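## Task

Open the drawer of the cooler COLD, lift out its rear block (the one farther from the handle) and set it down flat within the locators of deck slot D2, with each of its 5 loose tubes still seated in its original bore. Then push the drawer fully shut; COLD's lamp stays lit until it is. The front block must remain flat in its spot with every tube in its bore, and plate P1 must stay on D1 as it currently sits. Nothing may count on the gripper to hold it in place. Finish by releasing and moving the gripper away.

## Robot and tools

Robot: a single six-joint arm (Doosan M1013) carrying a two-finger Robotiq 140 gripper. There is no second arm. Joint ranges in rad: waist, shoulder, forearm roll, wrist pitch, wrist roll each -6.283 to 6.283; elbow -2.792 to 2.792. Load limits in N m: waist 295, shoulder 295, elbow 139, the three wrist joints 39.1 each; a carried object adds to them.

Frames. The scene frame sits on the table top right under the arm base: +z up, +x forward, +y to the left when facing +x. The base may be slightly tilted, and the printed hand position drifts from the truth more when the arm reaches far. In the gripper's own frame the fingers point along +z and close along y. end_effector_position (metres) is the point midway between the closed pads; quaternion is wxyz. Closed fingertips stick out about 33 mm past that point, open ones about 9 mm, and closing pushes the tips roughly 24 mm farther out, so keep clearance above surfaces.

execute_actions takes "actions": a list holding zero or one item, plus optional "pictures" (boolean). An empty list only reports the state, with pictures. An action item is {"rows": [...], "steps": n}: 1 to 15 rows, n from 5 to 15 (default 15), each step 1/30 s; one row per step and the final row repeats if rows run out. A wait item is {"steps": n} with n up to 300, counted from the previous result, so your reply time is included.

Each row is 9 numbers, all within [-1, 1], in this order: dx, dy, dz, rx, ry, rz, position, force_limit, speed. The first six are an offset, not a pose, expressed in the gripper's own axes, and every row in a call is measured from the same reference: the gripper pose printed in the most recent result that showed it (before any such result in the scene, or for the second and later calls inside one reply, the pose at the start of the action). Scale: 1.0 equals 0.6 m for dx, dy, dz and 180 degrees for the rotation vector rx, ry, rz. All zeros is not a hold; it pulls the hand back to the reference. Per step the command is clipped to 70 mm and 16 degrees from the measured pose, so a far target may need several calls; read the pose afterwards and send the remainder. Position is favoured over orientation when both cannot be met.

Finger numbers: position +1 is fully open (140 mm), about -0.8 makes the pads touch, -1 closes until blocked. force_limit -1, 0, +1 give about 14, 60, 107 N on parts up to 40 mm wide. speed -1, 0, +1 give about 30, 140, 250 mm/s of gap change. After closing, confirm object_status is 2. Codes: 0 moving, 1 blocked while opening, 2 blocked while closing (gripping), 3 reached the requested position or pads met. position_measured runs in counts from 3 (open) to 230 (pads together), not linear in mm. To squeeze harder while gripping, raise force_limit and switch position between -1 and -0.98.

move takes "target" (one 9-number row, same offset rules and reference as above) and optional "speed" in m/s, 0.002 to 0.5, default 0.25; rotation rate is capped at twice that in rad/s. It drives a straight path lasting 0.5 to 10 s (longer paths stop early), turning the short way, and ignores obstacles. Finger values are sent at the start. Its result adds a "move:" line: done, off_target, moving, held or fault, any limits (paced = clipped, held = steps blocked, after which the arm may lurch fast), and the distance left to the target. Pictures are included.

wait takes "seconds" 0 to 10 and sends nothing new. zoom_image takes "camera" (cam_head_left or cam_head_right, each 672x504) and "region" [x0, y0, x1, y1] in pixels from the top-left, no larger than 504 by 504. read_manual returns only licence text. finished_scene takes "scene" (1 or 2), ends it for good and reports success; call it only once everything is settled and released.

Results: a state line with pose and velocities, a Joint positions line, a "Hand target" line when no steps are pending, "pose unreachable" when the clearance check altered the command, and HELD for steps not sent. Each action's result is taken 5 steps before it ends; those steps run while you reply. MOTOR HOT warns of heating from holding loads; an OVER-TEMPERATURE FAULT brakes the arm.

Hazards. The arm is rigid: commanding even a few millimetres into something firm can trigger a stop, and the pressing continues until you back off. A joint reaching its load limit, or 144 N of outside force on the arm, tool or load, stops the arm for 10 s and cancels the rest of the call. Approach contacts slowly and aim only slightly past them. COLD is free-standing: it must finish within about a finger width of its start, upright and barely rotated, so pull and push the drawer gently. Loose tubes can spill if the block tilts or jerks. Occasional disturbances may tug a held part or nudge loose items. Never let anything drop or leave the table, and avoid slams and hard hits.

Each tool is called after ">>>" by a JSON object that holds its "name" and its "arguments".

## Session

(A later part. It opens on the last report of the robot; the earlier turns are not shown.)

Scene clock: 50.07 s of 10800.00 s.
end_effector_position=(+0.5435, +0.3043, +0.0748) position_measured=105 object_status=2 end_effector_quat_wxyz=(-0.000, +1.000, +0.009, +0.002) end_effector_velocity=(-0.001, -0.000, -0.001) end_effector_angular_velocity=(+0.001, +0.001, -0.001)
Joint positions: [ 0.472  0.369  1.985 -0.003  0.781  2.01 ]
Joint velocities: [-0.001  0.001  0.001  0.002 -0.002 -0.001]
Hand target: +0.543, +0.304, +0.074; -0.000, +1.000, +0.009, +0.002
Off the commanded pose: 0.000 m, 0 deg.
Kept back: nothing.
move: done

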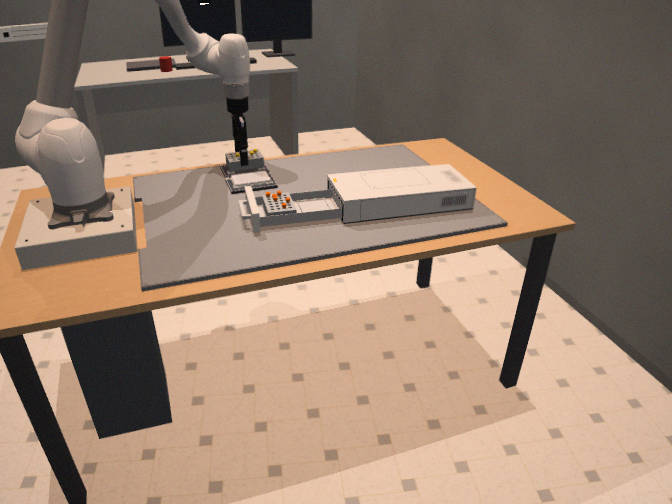

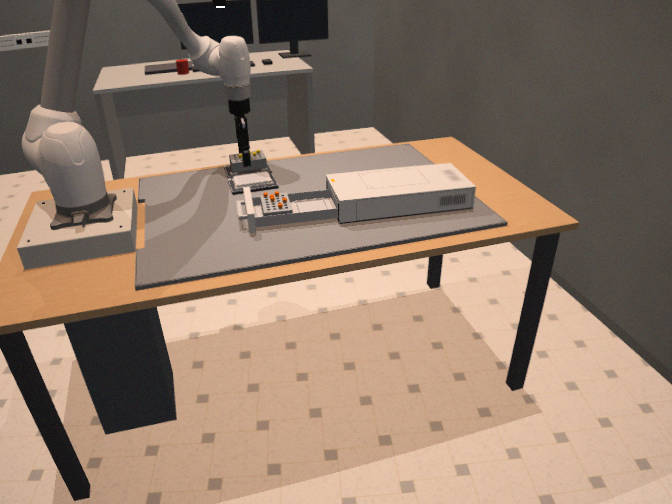

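>>> {"name": "move", "arguments": {"target": [0,0,-0.005,0,0,0,-1,0.3,-1], "speed": 0.01}}

>>> {"name": "move", "arguments": {"target": [-0.006,0.003,0,0,0,0,-1,0.3,-1], "speed": 0.01}}

>>> {"name": "move", "arguments": {"target": [0,0,0.005,0,0,0,-1,0.3,-1], "speed": 0.008}}

>>> {"name": "zoom_image", "arguments": {"camera": "cam_head_left", "region": [215, 140, 275, 190]}}

>>> {"name": "zoom_image", "arguments": {"camera": "cam_head_right", "region": [215, 140, 275, 190]}}

Scene clock: 51.03 s of 10800.00 s.
end_effector_position=(+0.5435, +0.3042, +0.0777) position_measured=105 object_status=2 end_effector_quat_wxyz=(-0.000, +1.000, +0.009, +0.002) end_effector_velocity=(-0.001, +0.001, +0.000) end_effector_angular_velocity=(+0.001, +0.001, -0.000)
Joint positions: [ 0.472  0.365  1.983 -0.003  0.786  2.01 ]
Joint velocities: [ 0.001 -0.001  0.     0.002  0.     0.001]
Hand target: +0.544, +0.304, +0.078; -0.000, +1.000, +0.009, +0.002
Off the commanded pose: 0.000 m, 0 deg.
Kept back: nothing.
move: done

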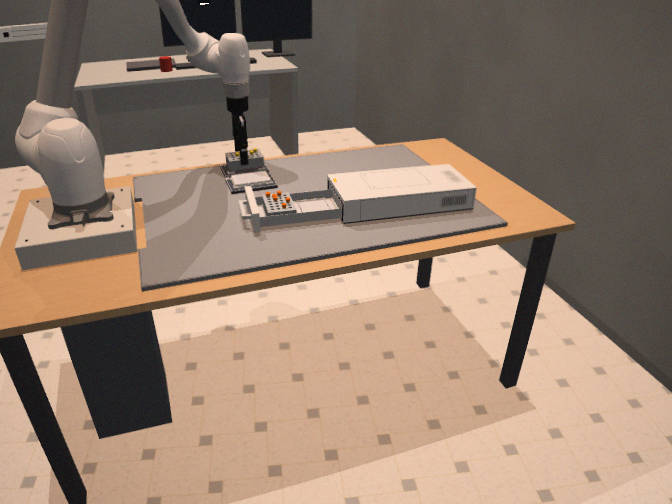

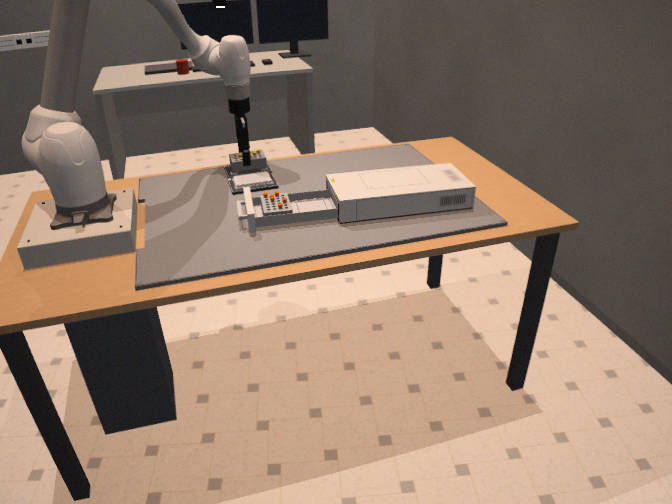

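Scene clock: 51.73 s of 10800.00 s.
end_effector_position=(+0.5400, +0.3024, +0.0777) position_measured=105 object_status=2 end_effector_quat_wxyz=(-0.000, +1.000, +0.009, +0.002) end_effector_velocity=(-0.000, +0.001, +0.000) end_effector_angular_velocity=(-0.000, -0.001, +0.002)
Joint positions: [ 0.471  0.36   1.991 -0.003  0.783  2.01 ]
Joint velocities: [ 0.002 -0.     0.    -0.001 -0.001  0.001]
Hand target: +0.540, +0.302, +0.078; -0.000, +1.000, +0.009, +0.002
Off the commanded pose: 0.000 m, 0 deg.
Kept back: nothing.
move: done

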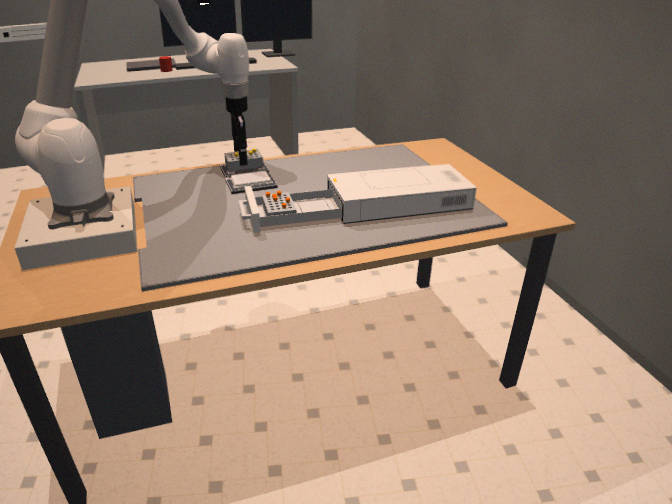

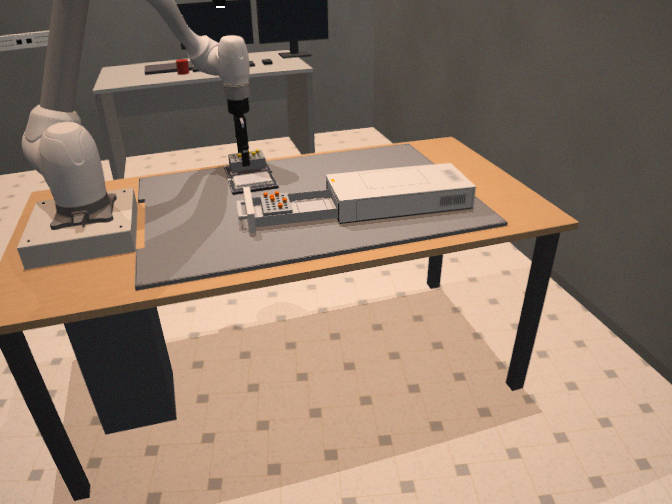

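Scene clock: 52.43 s of 10800.00 s.
end_effector_position=(+0.5400, +0.3024, +0.0748) position_measured=105 object_status=2 end_effector_quat_wxyz=(-0.000, +1.000, +0.009, +0.002) end_effector_velocity=(+0.000, -0.000, -0.000) end_effector_angular_velocity=(-0.000, -0.000, +0.000)
Joint positions: [ 0.471  0.364  1.993 -0.003  0.778  2.01 ]
Joint velocities: [-0.     0.001 -0.    -0.001 -0.     0.   ]
Hand target: +0.540, +0.302, +0.075; -0.000, +1.000, +0.009, +0.002
Off the commanded pose: 0.000 m, 0 deg.
Kept back: nothing.
move: done

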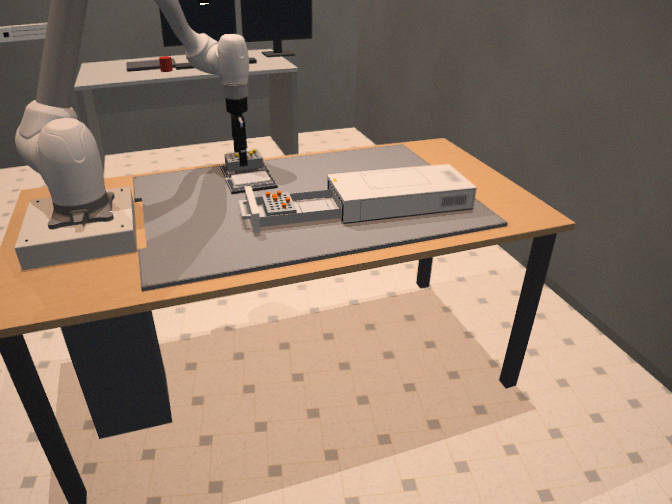

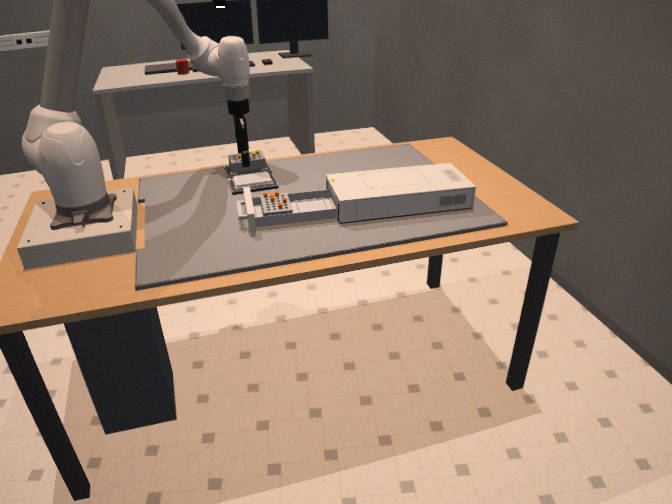

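Region (215, 140, 275, 190) of cam_head_left's 672x504 image, scaled by 8.400, with more detail than that image has.

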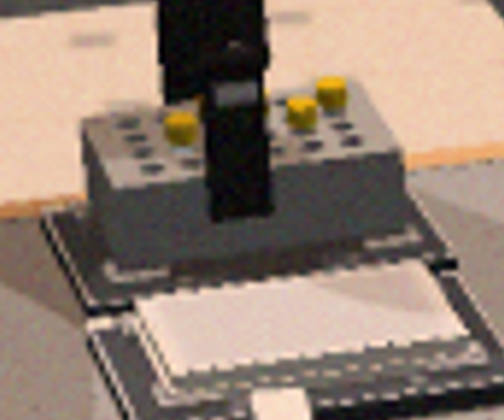

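Region (215, 140, 275, 190) of cam_head_right's 672x504 image, scaled by 8.400, with more detail than that image has.

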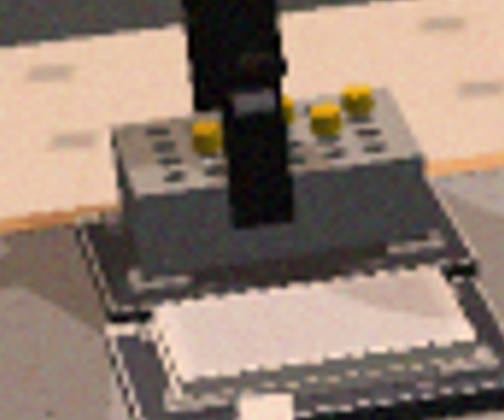

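>>> {"name": "move", "arguments": {"target": [0.0025,0,0,0,0,0,-1,0.3,-1], "speed": 0.005}}

>>> {"name": "move", "arguments": {"target": [0,0,0,0,0,0,0.4,0.3,-1]}}

>>> {"name": "move", "arguments": {"target": [0,0,-0.12,0,0,0,0.4,0.3,-1], "speed": 0.1}}

>>> {"name": "zoom_image", "arguments": {"camera": "cam_head_left", "region": [215, 140, 275, 190]}}

>>> {"name": "zoom_image", "arguments": {"camera": "cam_head_right", "region": [215, 140, 275, 190]}}

Scene clock: 53.37 s of 10800.00 s.
end_effector_position=(+0.5413, +0.3024, +0.0748) position_measured=105 object_status=2 end_effector_quat_wxyz=(-0.000, +1.000, +0.009, +0.002) end_effector_velocity=(+0.000, -0.000, -0.000) end_effector_angular_velocity=(+0.001, +0.001, -0.002)
Joint positions: [ 0.47   0.366  1.99  -0.003  0.779  2.009]
Joint velocities: [-0.001  0.    -0.     0.001  0.     0.   ]
Hand target: +0.542, +0.302, +0.075; -0.000, +1.000, +0.009, +0.002
Off the commanded pose: 0.000 m, 0 deg.
Kept back: nothing.
move: done

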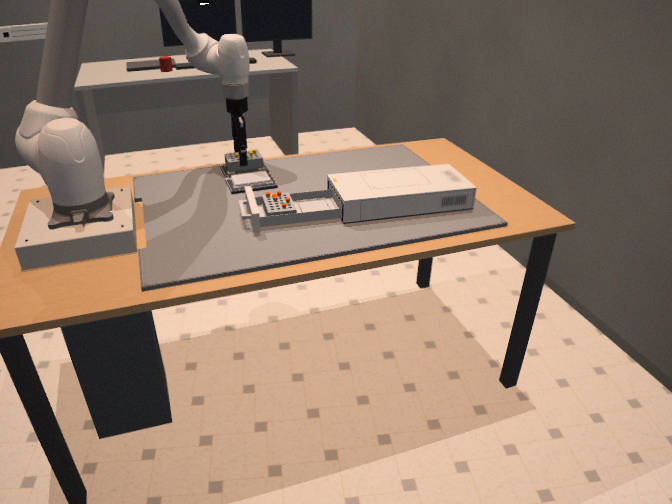

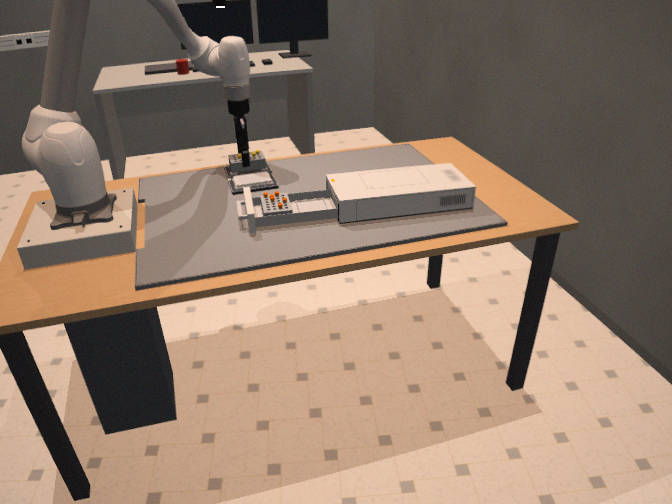

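Scene clock: 54.13 s of 10800.00 s.
end_effector_position=(+0.5413, +0.3024, +0.0748) position_measured=78 object_status=0 end_effector_quat_wxyz=(-0.000, +1.000, +0.009, +0.002) end_effector_velocity=(-0.000, +0.001, +0.000) end_effector_angular_velocity=(+0.001, +0.000, -0.000)
Joint positions: [ 0.47   0.366  1.99  -0.003  0.779  2.009]
Joint velocities: [ 0.001 -0.    -0.     0.002  0.     0.   ]
Hand target: +0.541, +0.302, +0.075; -0.000, +1.000, +0.009, +0.002
Off the commanded pose: 0.000 m, 0 deg.
Kept back: nothing.
move: done

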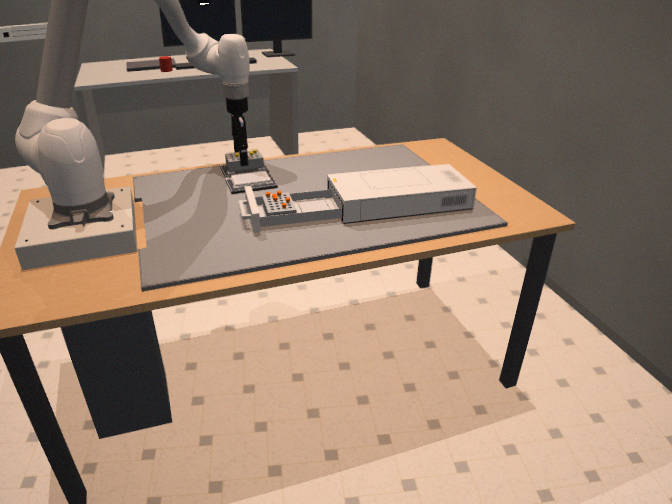

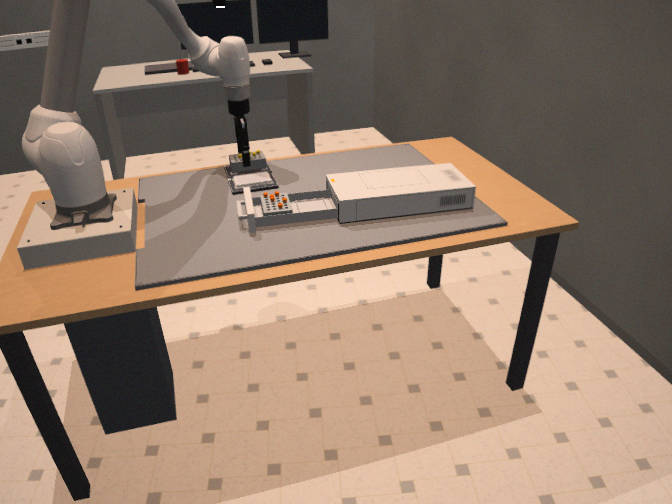

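Scene clock: 55.17 s of 10800.00 s.
end_effector_position=(+0.5410, +0.3022, +0.1467) position_measured=78 object_status=3 end_effector_quat_wxyz=(-0.000, +1.000, +0.009, +0.002) end_effector_velocity=(+0.001, -0.001, +0.001) end_effector_angular_velocity=(-0.001, -0.002, +0.000)
Joint positions: [ 0.471  0.282  1.942 -0.003  0.911  2.009]
Joint velocities: [-0.001 -0.001 -0.001 -0.003  0.001 -0.   ]
Hand target: +0.541, +0.302, +0.147; -0.000, +1.000, +0.009, +0.002
Off the commanded pose: 0.000 m, 0 deg.
Kept back: nothing.
move: done

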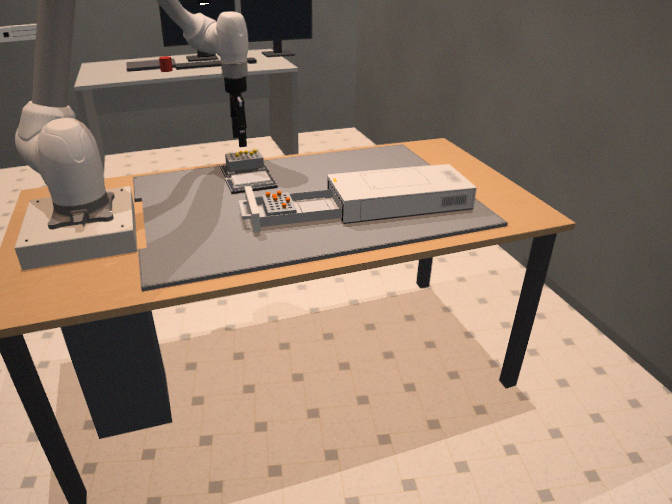

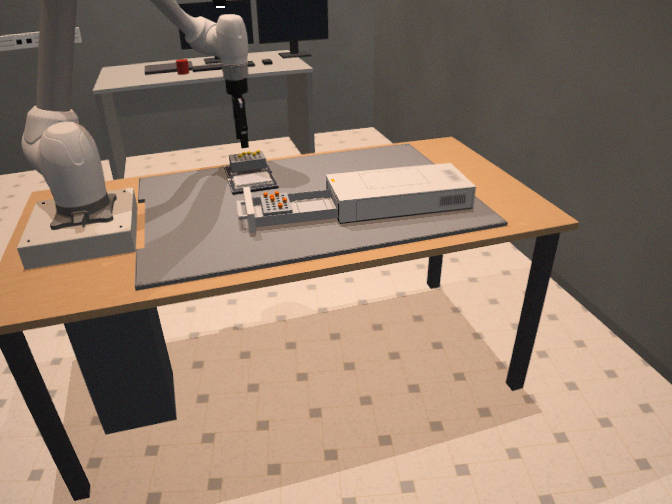

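Region (215, 140, 275, 190) of cam_head_left's 672x504 image, scaled by 8.400, with more detail than that image has.

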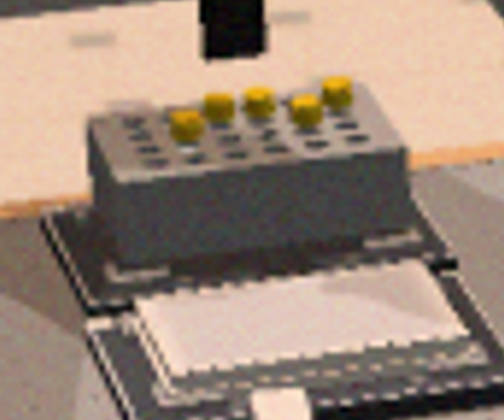

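Region (215, 140, 275, 190) of cam_head_right's 672x504 image, scaled by 8.400, with more detail than that image has.

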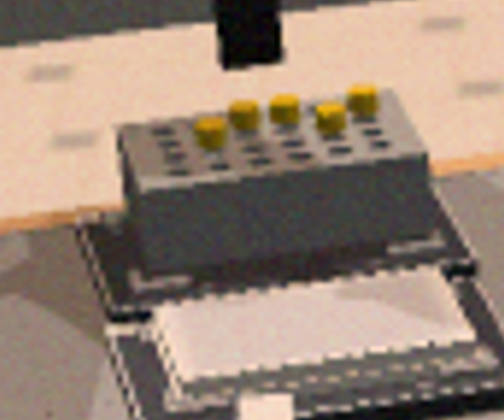

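>>> {"name": "zoom_image", "arguments": {"camera": "cam_head_left", "region": [216, 158, 246, 196]}}

>>> {"name": "zoom_image", "arguments": {"camera": "cam_head_right", "region": [250, 155, 282, 193]}}

Region (216, 158, 246, 196) of cam_head_left's 672x504 image, scaled by 13.263, with more detail than that image has; it fills the left 398 columns of this view, and the rest is white.

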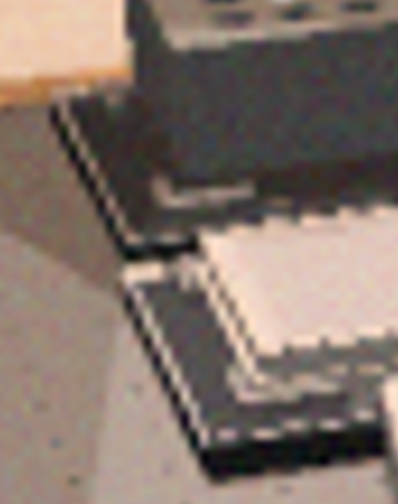

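Region (250, 155, 282, 193) of cam_head_right's 672x504 image, scaled by 13.263, with more detail than that image has; it fills the left 424 columns of this view, and the rest is white.

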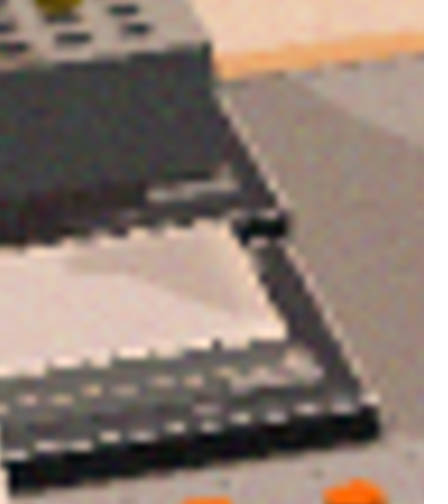

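>>> {"name": "move", "arguments": {"target": [0.008,0,0.118,0,0,0,0.4,0.3,-1], "speed": 0.08}}

>>> {"name": "move", "arguments": {"target": [0,0,0,0,0,0,-1,0.3,-1]}}

>>> {"name": "move", "arguments": {"target": [-0.002,0.01,-0.002,0,0,0,-1,0.3,-1], "speed": 0.01}}

>>> {"name": "zoom_image", "arguments": {"camera": "cam_head_left", "region": [215, 140, 275, 190]}}

>>> {"name": "zoom_image", "arguments": {"camera": "cam_head_right", "region": [215, 140, 275, 190]}}

Scene clock: 56.97 s of 10800.00 s.
end_effector_position=(+0.5461, +0.3025, +0.0760) position_measured=78 object_status=3 end_effector_quat_wxyz=(-0.000, +1.000, +0.009, +0.002) end_effector_velocity=(+0.000, -0.001, -0.000) end_effector_angular_velocity=(-0.001, -0.001, +0.001)
Joint positions: [ 0.467  0.369  1.981 -0.003  0.785  2.006]
Joint velocities: [-0.     0.001 -0.    -0.002 -0.    -0.   ]
Hand target: +0.546, +0.302, +0.076; -0.000, +1.000, +0.009, +0.002
Off the commanded pose: 0.000 m, 0 deg.
Kept back: nothing.
move: done

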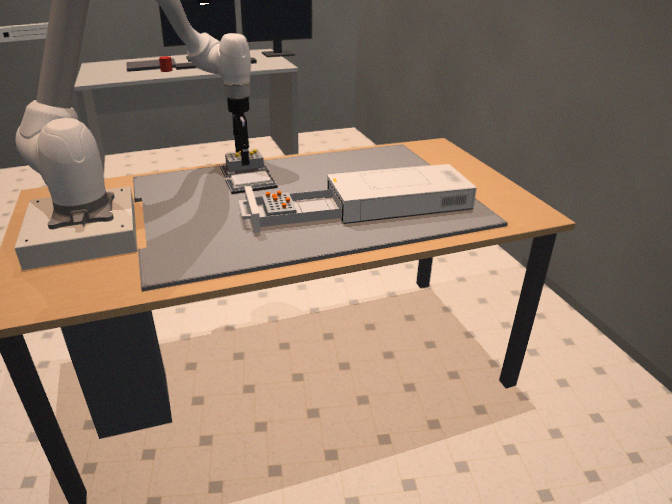

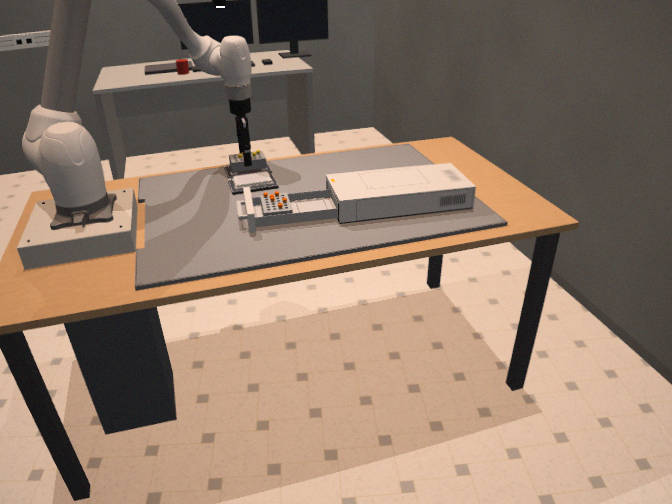

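Scene clock: 57.73 s of 10800.00 s.
end_effector_position=(+0.5461, +0.3025, +0.0761) position_measured=104 object_status=2 end_effector_quat_wxyz=(-0.000, +1.000, +0.009, +0.002) end_effector_velocity=(+0.001, -0.001, +0.000) end_effector_angular_velocity=(+0.002, -0.000, -0.004)
Joint positions: [ 0.467  0.369  1.981 -0.003  0.785  2.006]
Joint velocities: [-0.002  0.    -0.     0.002 -0.001  0.001]
Hand target: +0.546, +0.302, +0.076; -0.000, +1.000, +0.009, +0.002
Off the commanded pose: 0.000 m, 0 deg.
Kept back: nothing.
move: done

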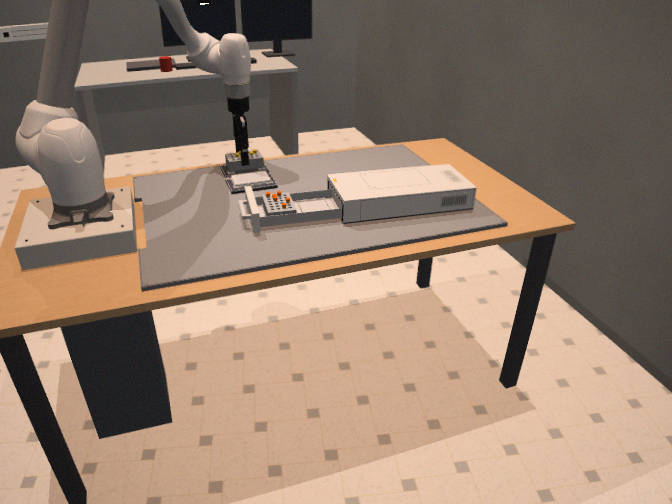

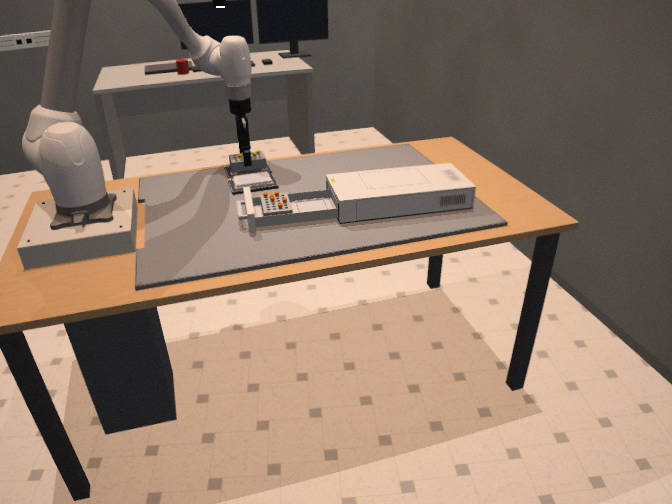

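Scene clock: 58.57 s of 10800.00 s.
end_effector_position=(+0.5450, +0.2965, +0.0772) position_measured=105 object_status=2 end_effector_quat_wxyz=(-0.000, +1.000, +0.009, +0.002) end_effector_velocity=(-0.001, +0.001, +0.000) end_effector_angular_velocity=(+0.001, +0.000, +0.001)
Joint positions: [ 0.459  0.363  1.988 -0.003  0.784  1.998]
Joint velocities: [ 0.002 -0.001  0.     0.001  0.    -0.   ]
Hand target: +0.545, +0.296, +0.077; -0.000, +1.000, +0.009, +0.002
Off the commanded pose: 0.000 m, 0 deg.
Kept back: nothing.
move: done

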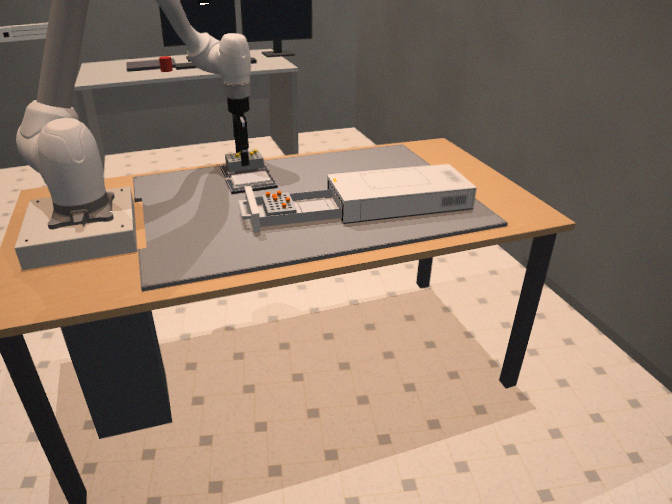

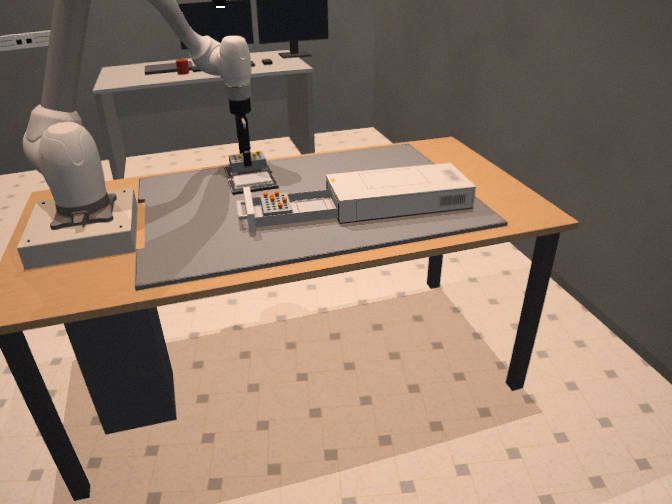

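Region (215, 140, 275, 190) of cam_head_left's 672x504 image, scaled by 8.400, with more detail than that image has.

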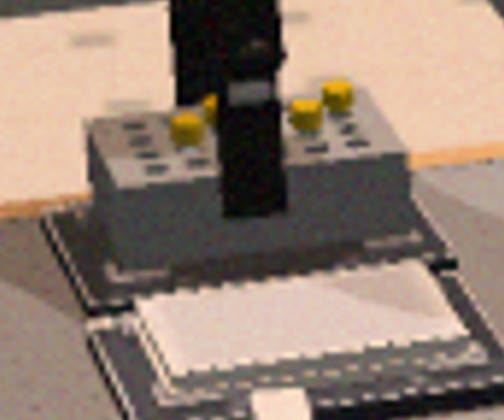

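Region (215, 140, 275, 190) of cam_head_right's 672x504 image, scaled by 8.400, with more detail than that image has.

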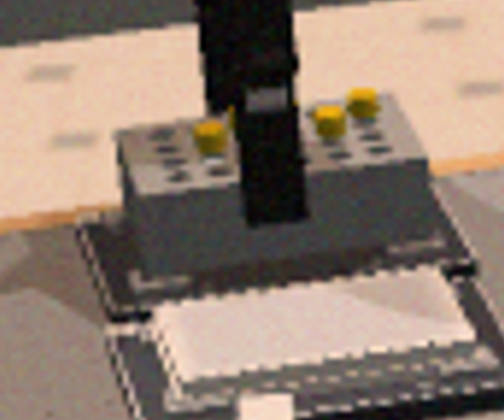

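>>> {"name": "move", "arguments": {"target": [0,-0.004,0,0,0,-0.008,-1,0.3,-1], "speed": 0.01}}

>>> {"name": "move", "arguments": {"target": [0,0,0.005,0,0,0,-1,0.3,-1], "speed": 0.006}}

>>> {"name": "zoom_image", "arguments": {"camera": "cam_head_left", "region": [215, 140, 275, 190]}}

>>> {"name": "zoom_image", "arguments": {"camera": "cam_head_right", "region": [215, 140, 275, 190]}}

Scene clock: 60.27 s of 10800.00 s.
end_effector_position=(+0.5450, +0.2989, +0.0772) position_measured=105 object_status=2 end_effector_quat_wxyz=(-0.000, +1.000, +0.022, +0.002) end_effector_velocity=(+0.000, -0.001, -0.000) end_effector_angular_velocity=(-0.001, -0.000, -0.001)
Joint positions: [ 0.463  0.364  1.986 -0.003  0.785  1.976]
Joint velocities: [-0.002 -0.     0.    -0.001 -0.    -0.   ]
Hand target: +0.545, +0.299, +0.077; -0.000, +1.000, +0.022, +0.002
Off the commanded pose: 0.000 m, 0 deg.
Kept back: nothing.
move: done

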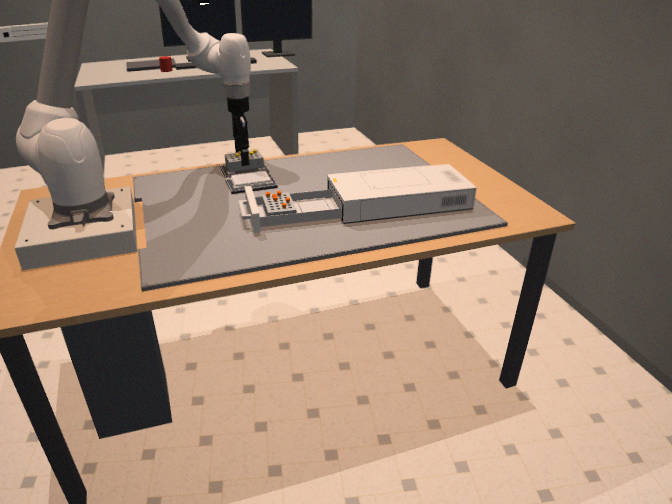

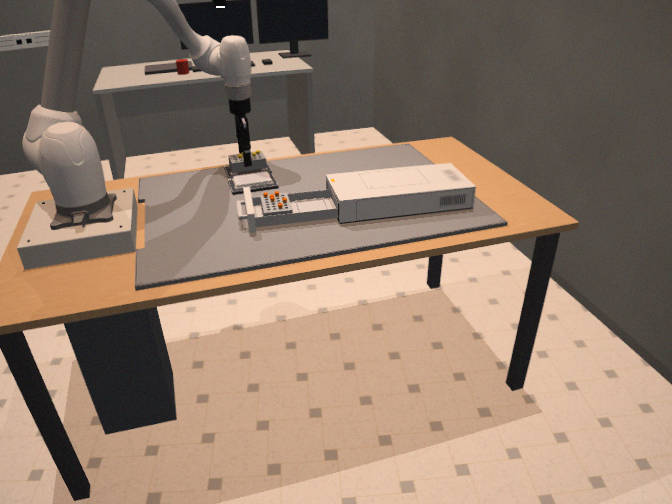

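Scene clock: 61.00 s of 10800.00 s.
end_effector_position=(+0.5451, +0.2989, +0.0744) position_measured=105 object_status=2 end_effector_quat_wxyz=(-0.000, +1.000, +0.022, +0.002) end_effector_velocity=(-0.001, +0.001, -0.001) end_effector_angular_velocity=(+0.000, +0.002, -0.000)
Joint positions: [ 0.463  0.368  1.988 -0.003  0.779  1.976]
Joint velocities: [0.002 0.001 0.    0.002 0.    0.001]
Hand target: +0.545, +0.299, +0.074; -0.000, +1.000, +0.022, +0.002
Off the commanded pose: 0.000 m, 0 deg.
Kept back: nothing.
move: done

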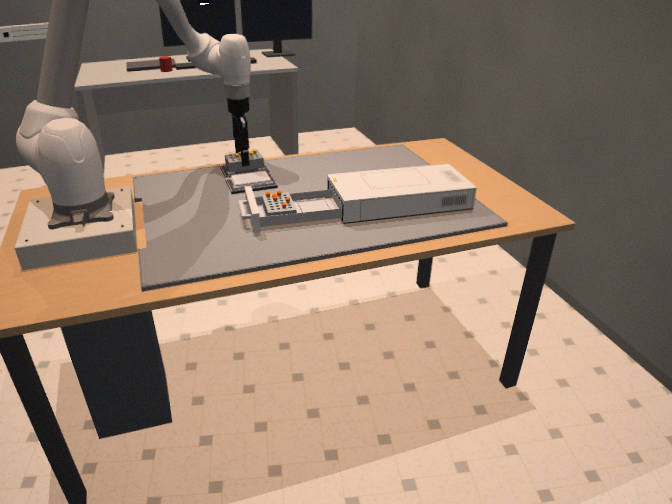

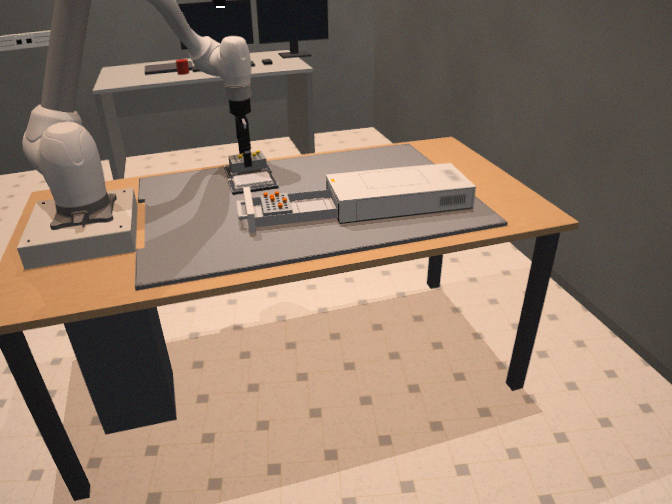

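Region (215, 140, 275, 190) of cam_head_left's 672x504 image, scaled by 8.400, with more detail than that image has.

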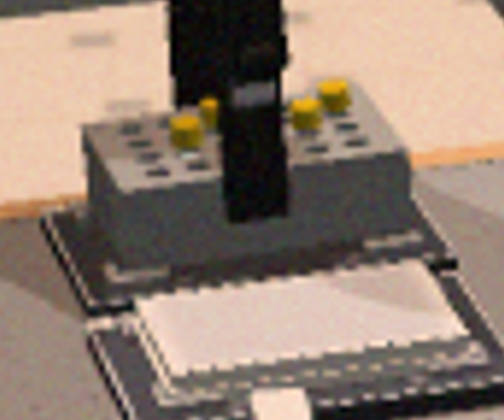

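Region (215, 140, 275, 190) of cam_head_right's 672x504 image, scaled by 8.400, with more detail than that image has.

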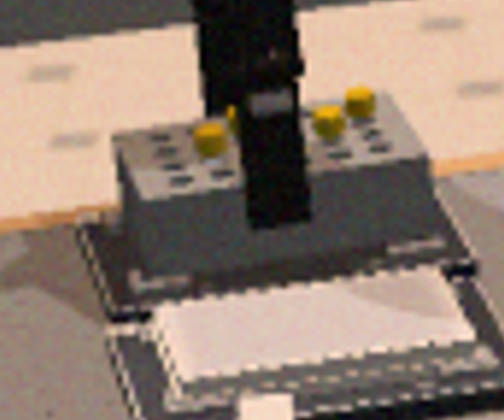

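>>> {"name": "move", "arguments": {"target": [0,0,-0.15,0,0,0,-1,0.3,-1], "speed": 0.06}}

>>> {"name": "zoom_image", "arguments": {"camera": "cam_head_left", "region": [218, 152, 274, 182]}}

>>> {"name": "zoom_image", "arguments": {"camera": "cam_head_right", "region": [218, 152, 274, 182]}}

Scene clock: 63.23 s of 10800.00 s.
end_effector_position=(+0.5448, +0.2987, +0.1644) position_measured=105 object_status=2 end_effector_quat_wxyz=(-0.000, +1.000, +0.022, +0.002) end_effector_velocity=(+0.001, -0.001, +0.000) end_effector_angular_velocity=(+0.000, +0.000, -0.002)
Joint positions: [ 0.463  0.266  1.925 -0.003  0.944  1.976]
Joint velocities: [-0.001 -0.    -0.001  0.     0.001  0.   ]
Hand target: +0.545, +0.299, +0.164; -0.000, +1.000, +0.022, +0.002
Off the commanded pose: 0.000 m, 0 deg.
Kept back: nothing.
move: done

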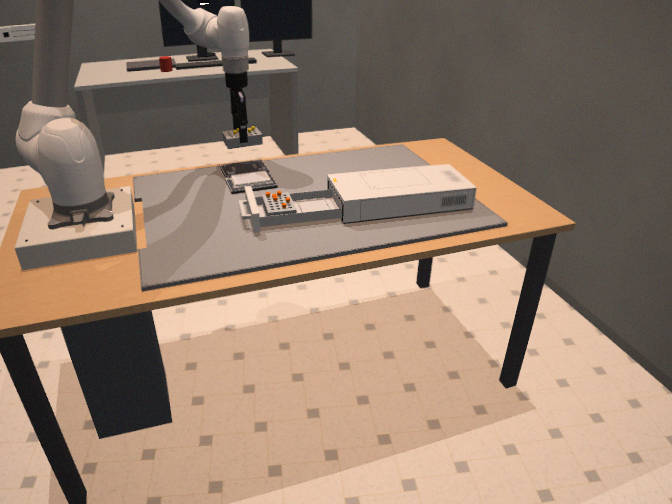

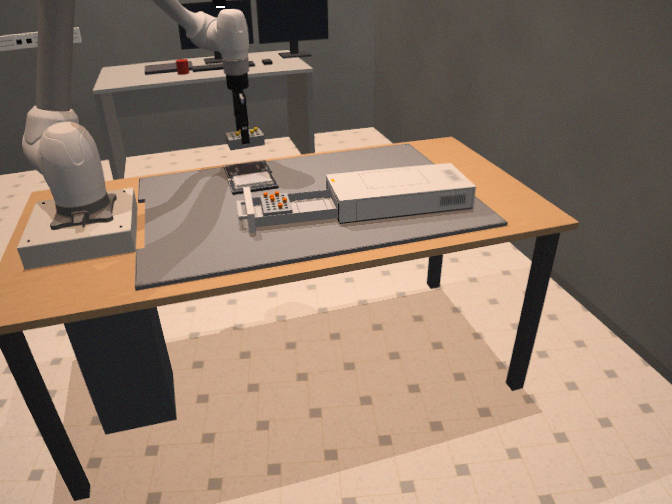

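Region (218, 152, 274, 182) of cam_head_left's 672x504 image, scaled by 9.000, with more detail than that image has; it fills the top 270 rows of this view, and the rest is white.

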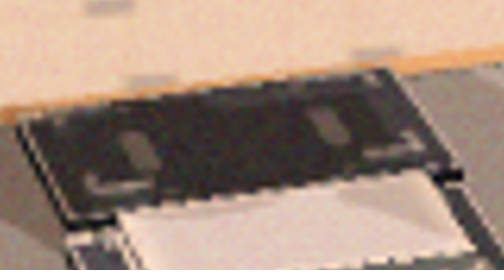

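Region (218, 152, 274, 182) of cam_head_right's 672x504 image, scaled by 9.000, with more detail than that image has; it fills the top 270 rows of this view, and the rest is white.

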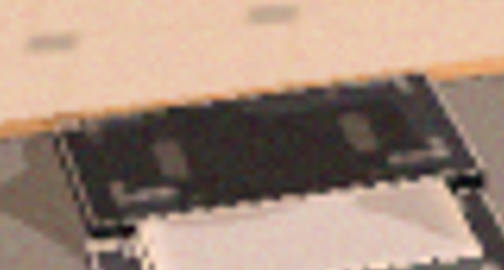

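>>> {"name": "move", "arguments": {"target": [-0.004,0,0.143,0,0,0.003,-1,0.3,-1], "speed": 0.06}}

>>> {"name": "move", "arguments": {"target": [0,0,0.009,0,0,0,-1,0.3,-1], "speed": 0.006}}

>>> {"name": "zoom_image", "arguments": {"camera": "cam_head_left", "region": [215, 140, 275, 190]}}

>>> {"name": "zoom_image", "arguments": {"camera": "cam_head_right", "region": [215, 140, 275, 190]}}

Scene clock: 65.63 s of 10800.00 s.
end_effector_position=(+0.5427, +0.2988, +0.0786) position_measured=105 object_status=2 end_effector_quat_wxyz=(-0.000, +1.000, +0.017, +0.002) end_effector_velocity=(-0.000, +0.001, -0.000) end_effector_angular_velocity=(+0.001, -0.000, +0.001)
Joint positions: [ 0.464  0.36   1.989 -0.003  0.785  1.987]
Joint velocities: [ 0.002  0.    -0.     0.001 -0.    -0.   ]
Hand target: +0.543, +0.299, +0.079; -0.000, +1.000, +0.017, +0.002
Off the commanded pose: 0.000 m, 0 deg.
Kept back: nothing.
move: done

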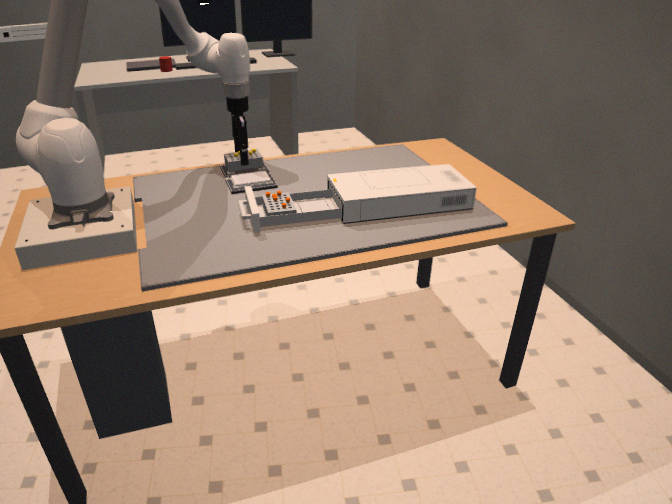

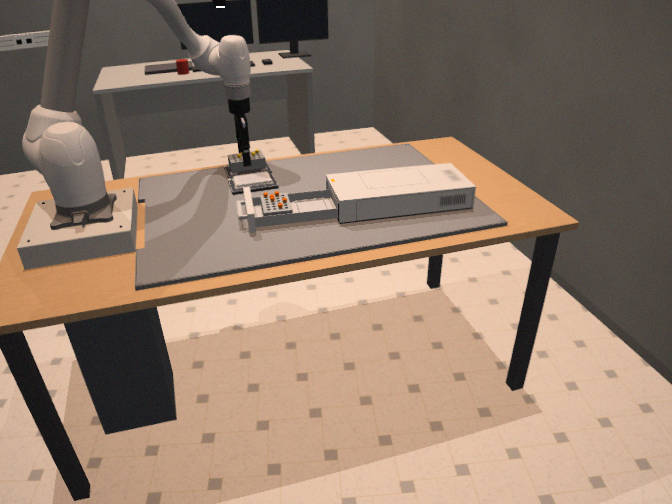

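Scene clock: 66.77 s of 10800.00 s.
end_effector_position=(+0.5428, +0.2988, +0.0735) position_measured=105 object_status=2 end_effector_quat_wxyz=(-0.000, +1.000, +0.017, +0.002) end_effector_velocity=(-0.000, +0.000, -0.002) end_effector_angular_velocity=(-0.001, +0.001, +0.001)
Joint positions: [ 0.464  0.366  1.992 -0.003  0.776  1.987]
Joint velocities: [ 0.001  0.002  0.001  0.    -0.001 -0.   ]
Hand target: +0.543, +0.299, +0.073; -0.000, +1.000, +0.017, +0.002
Off the commanded pose: 0.000 m, 0 deg.
Kept back: nothing.
move: done

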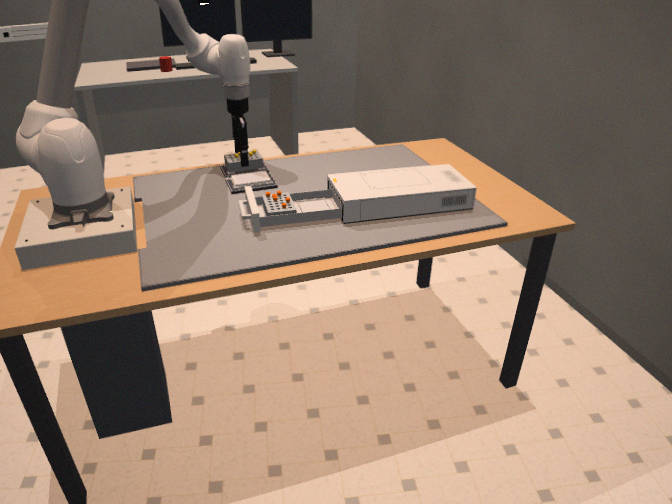

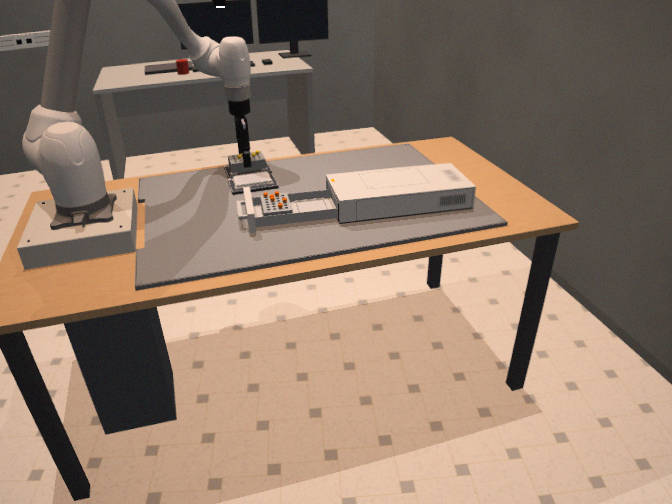

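Region (215, 140, 275, 190) of cam_head_left's 672x504 image, scaled by 8.400, with more detail than that image has.

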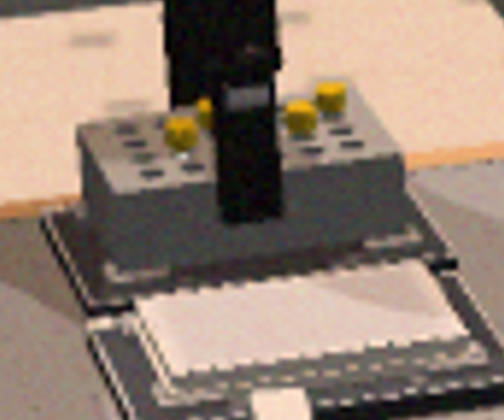

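Region (215, 140, 275, 190) of cam_head_right's 672x504 image, scaled by 8.400, with more detail than that image has.

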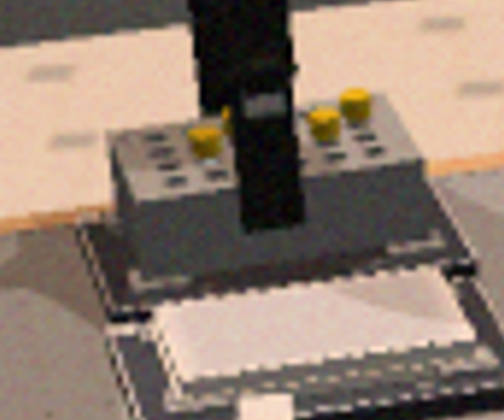

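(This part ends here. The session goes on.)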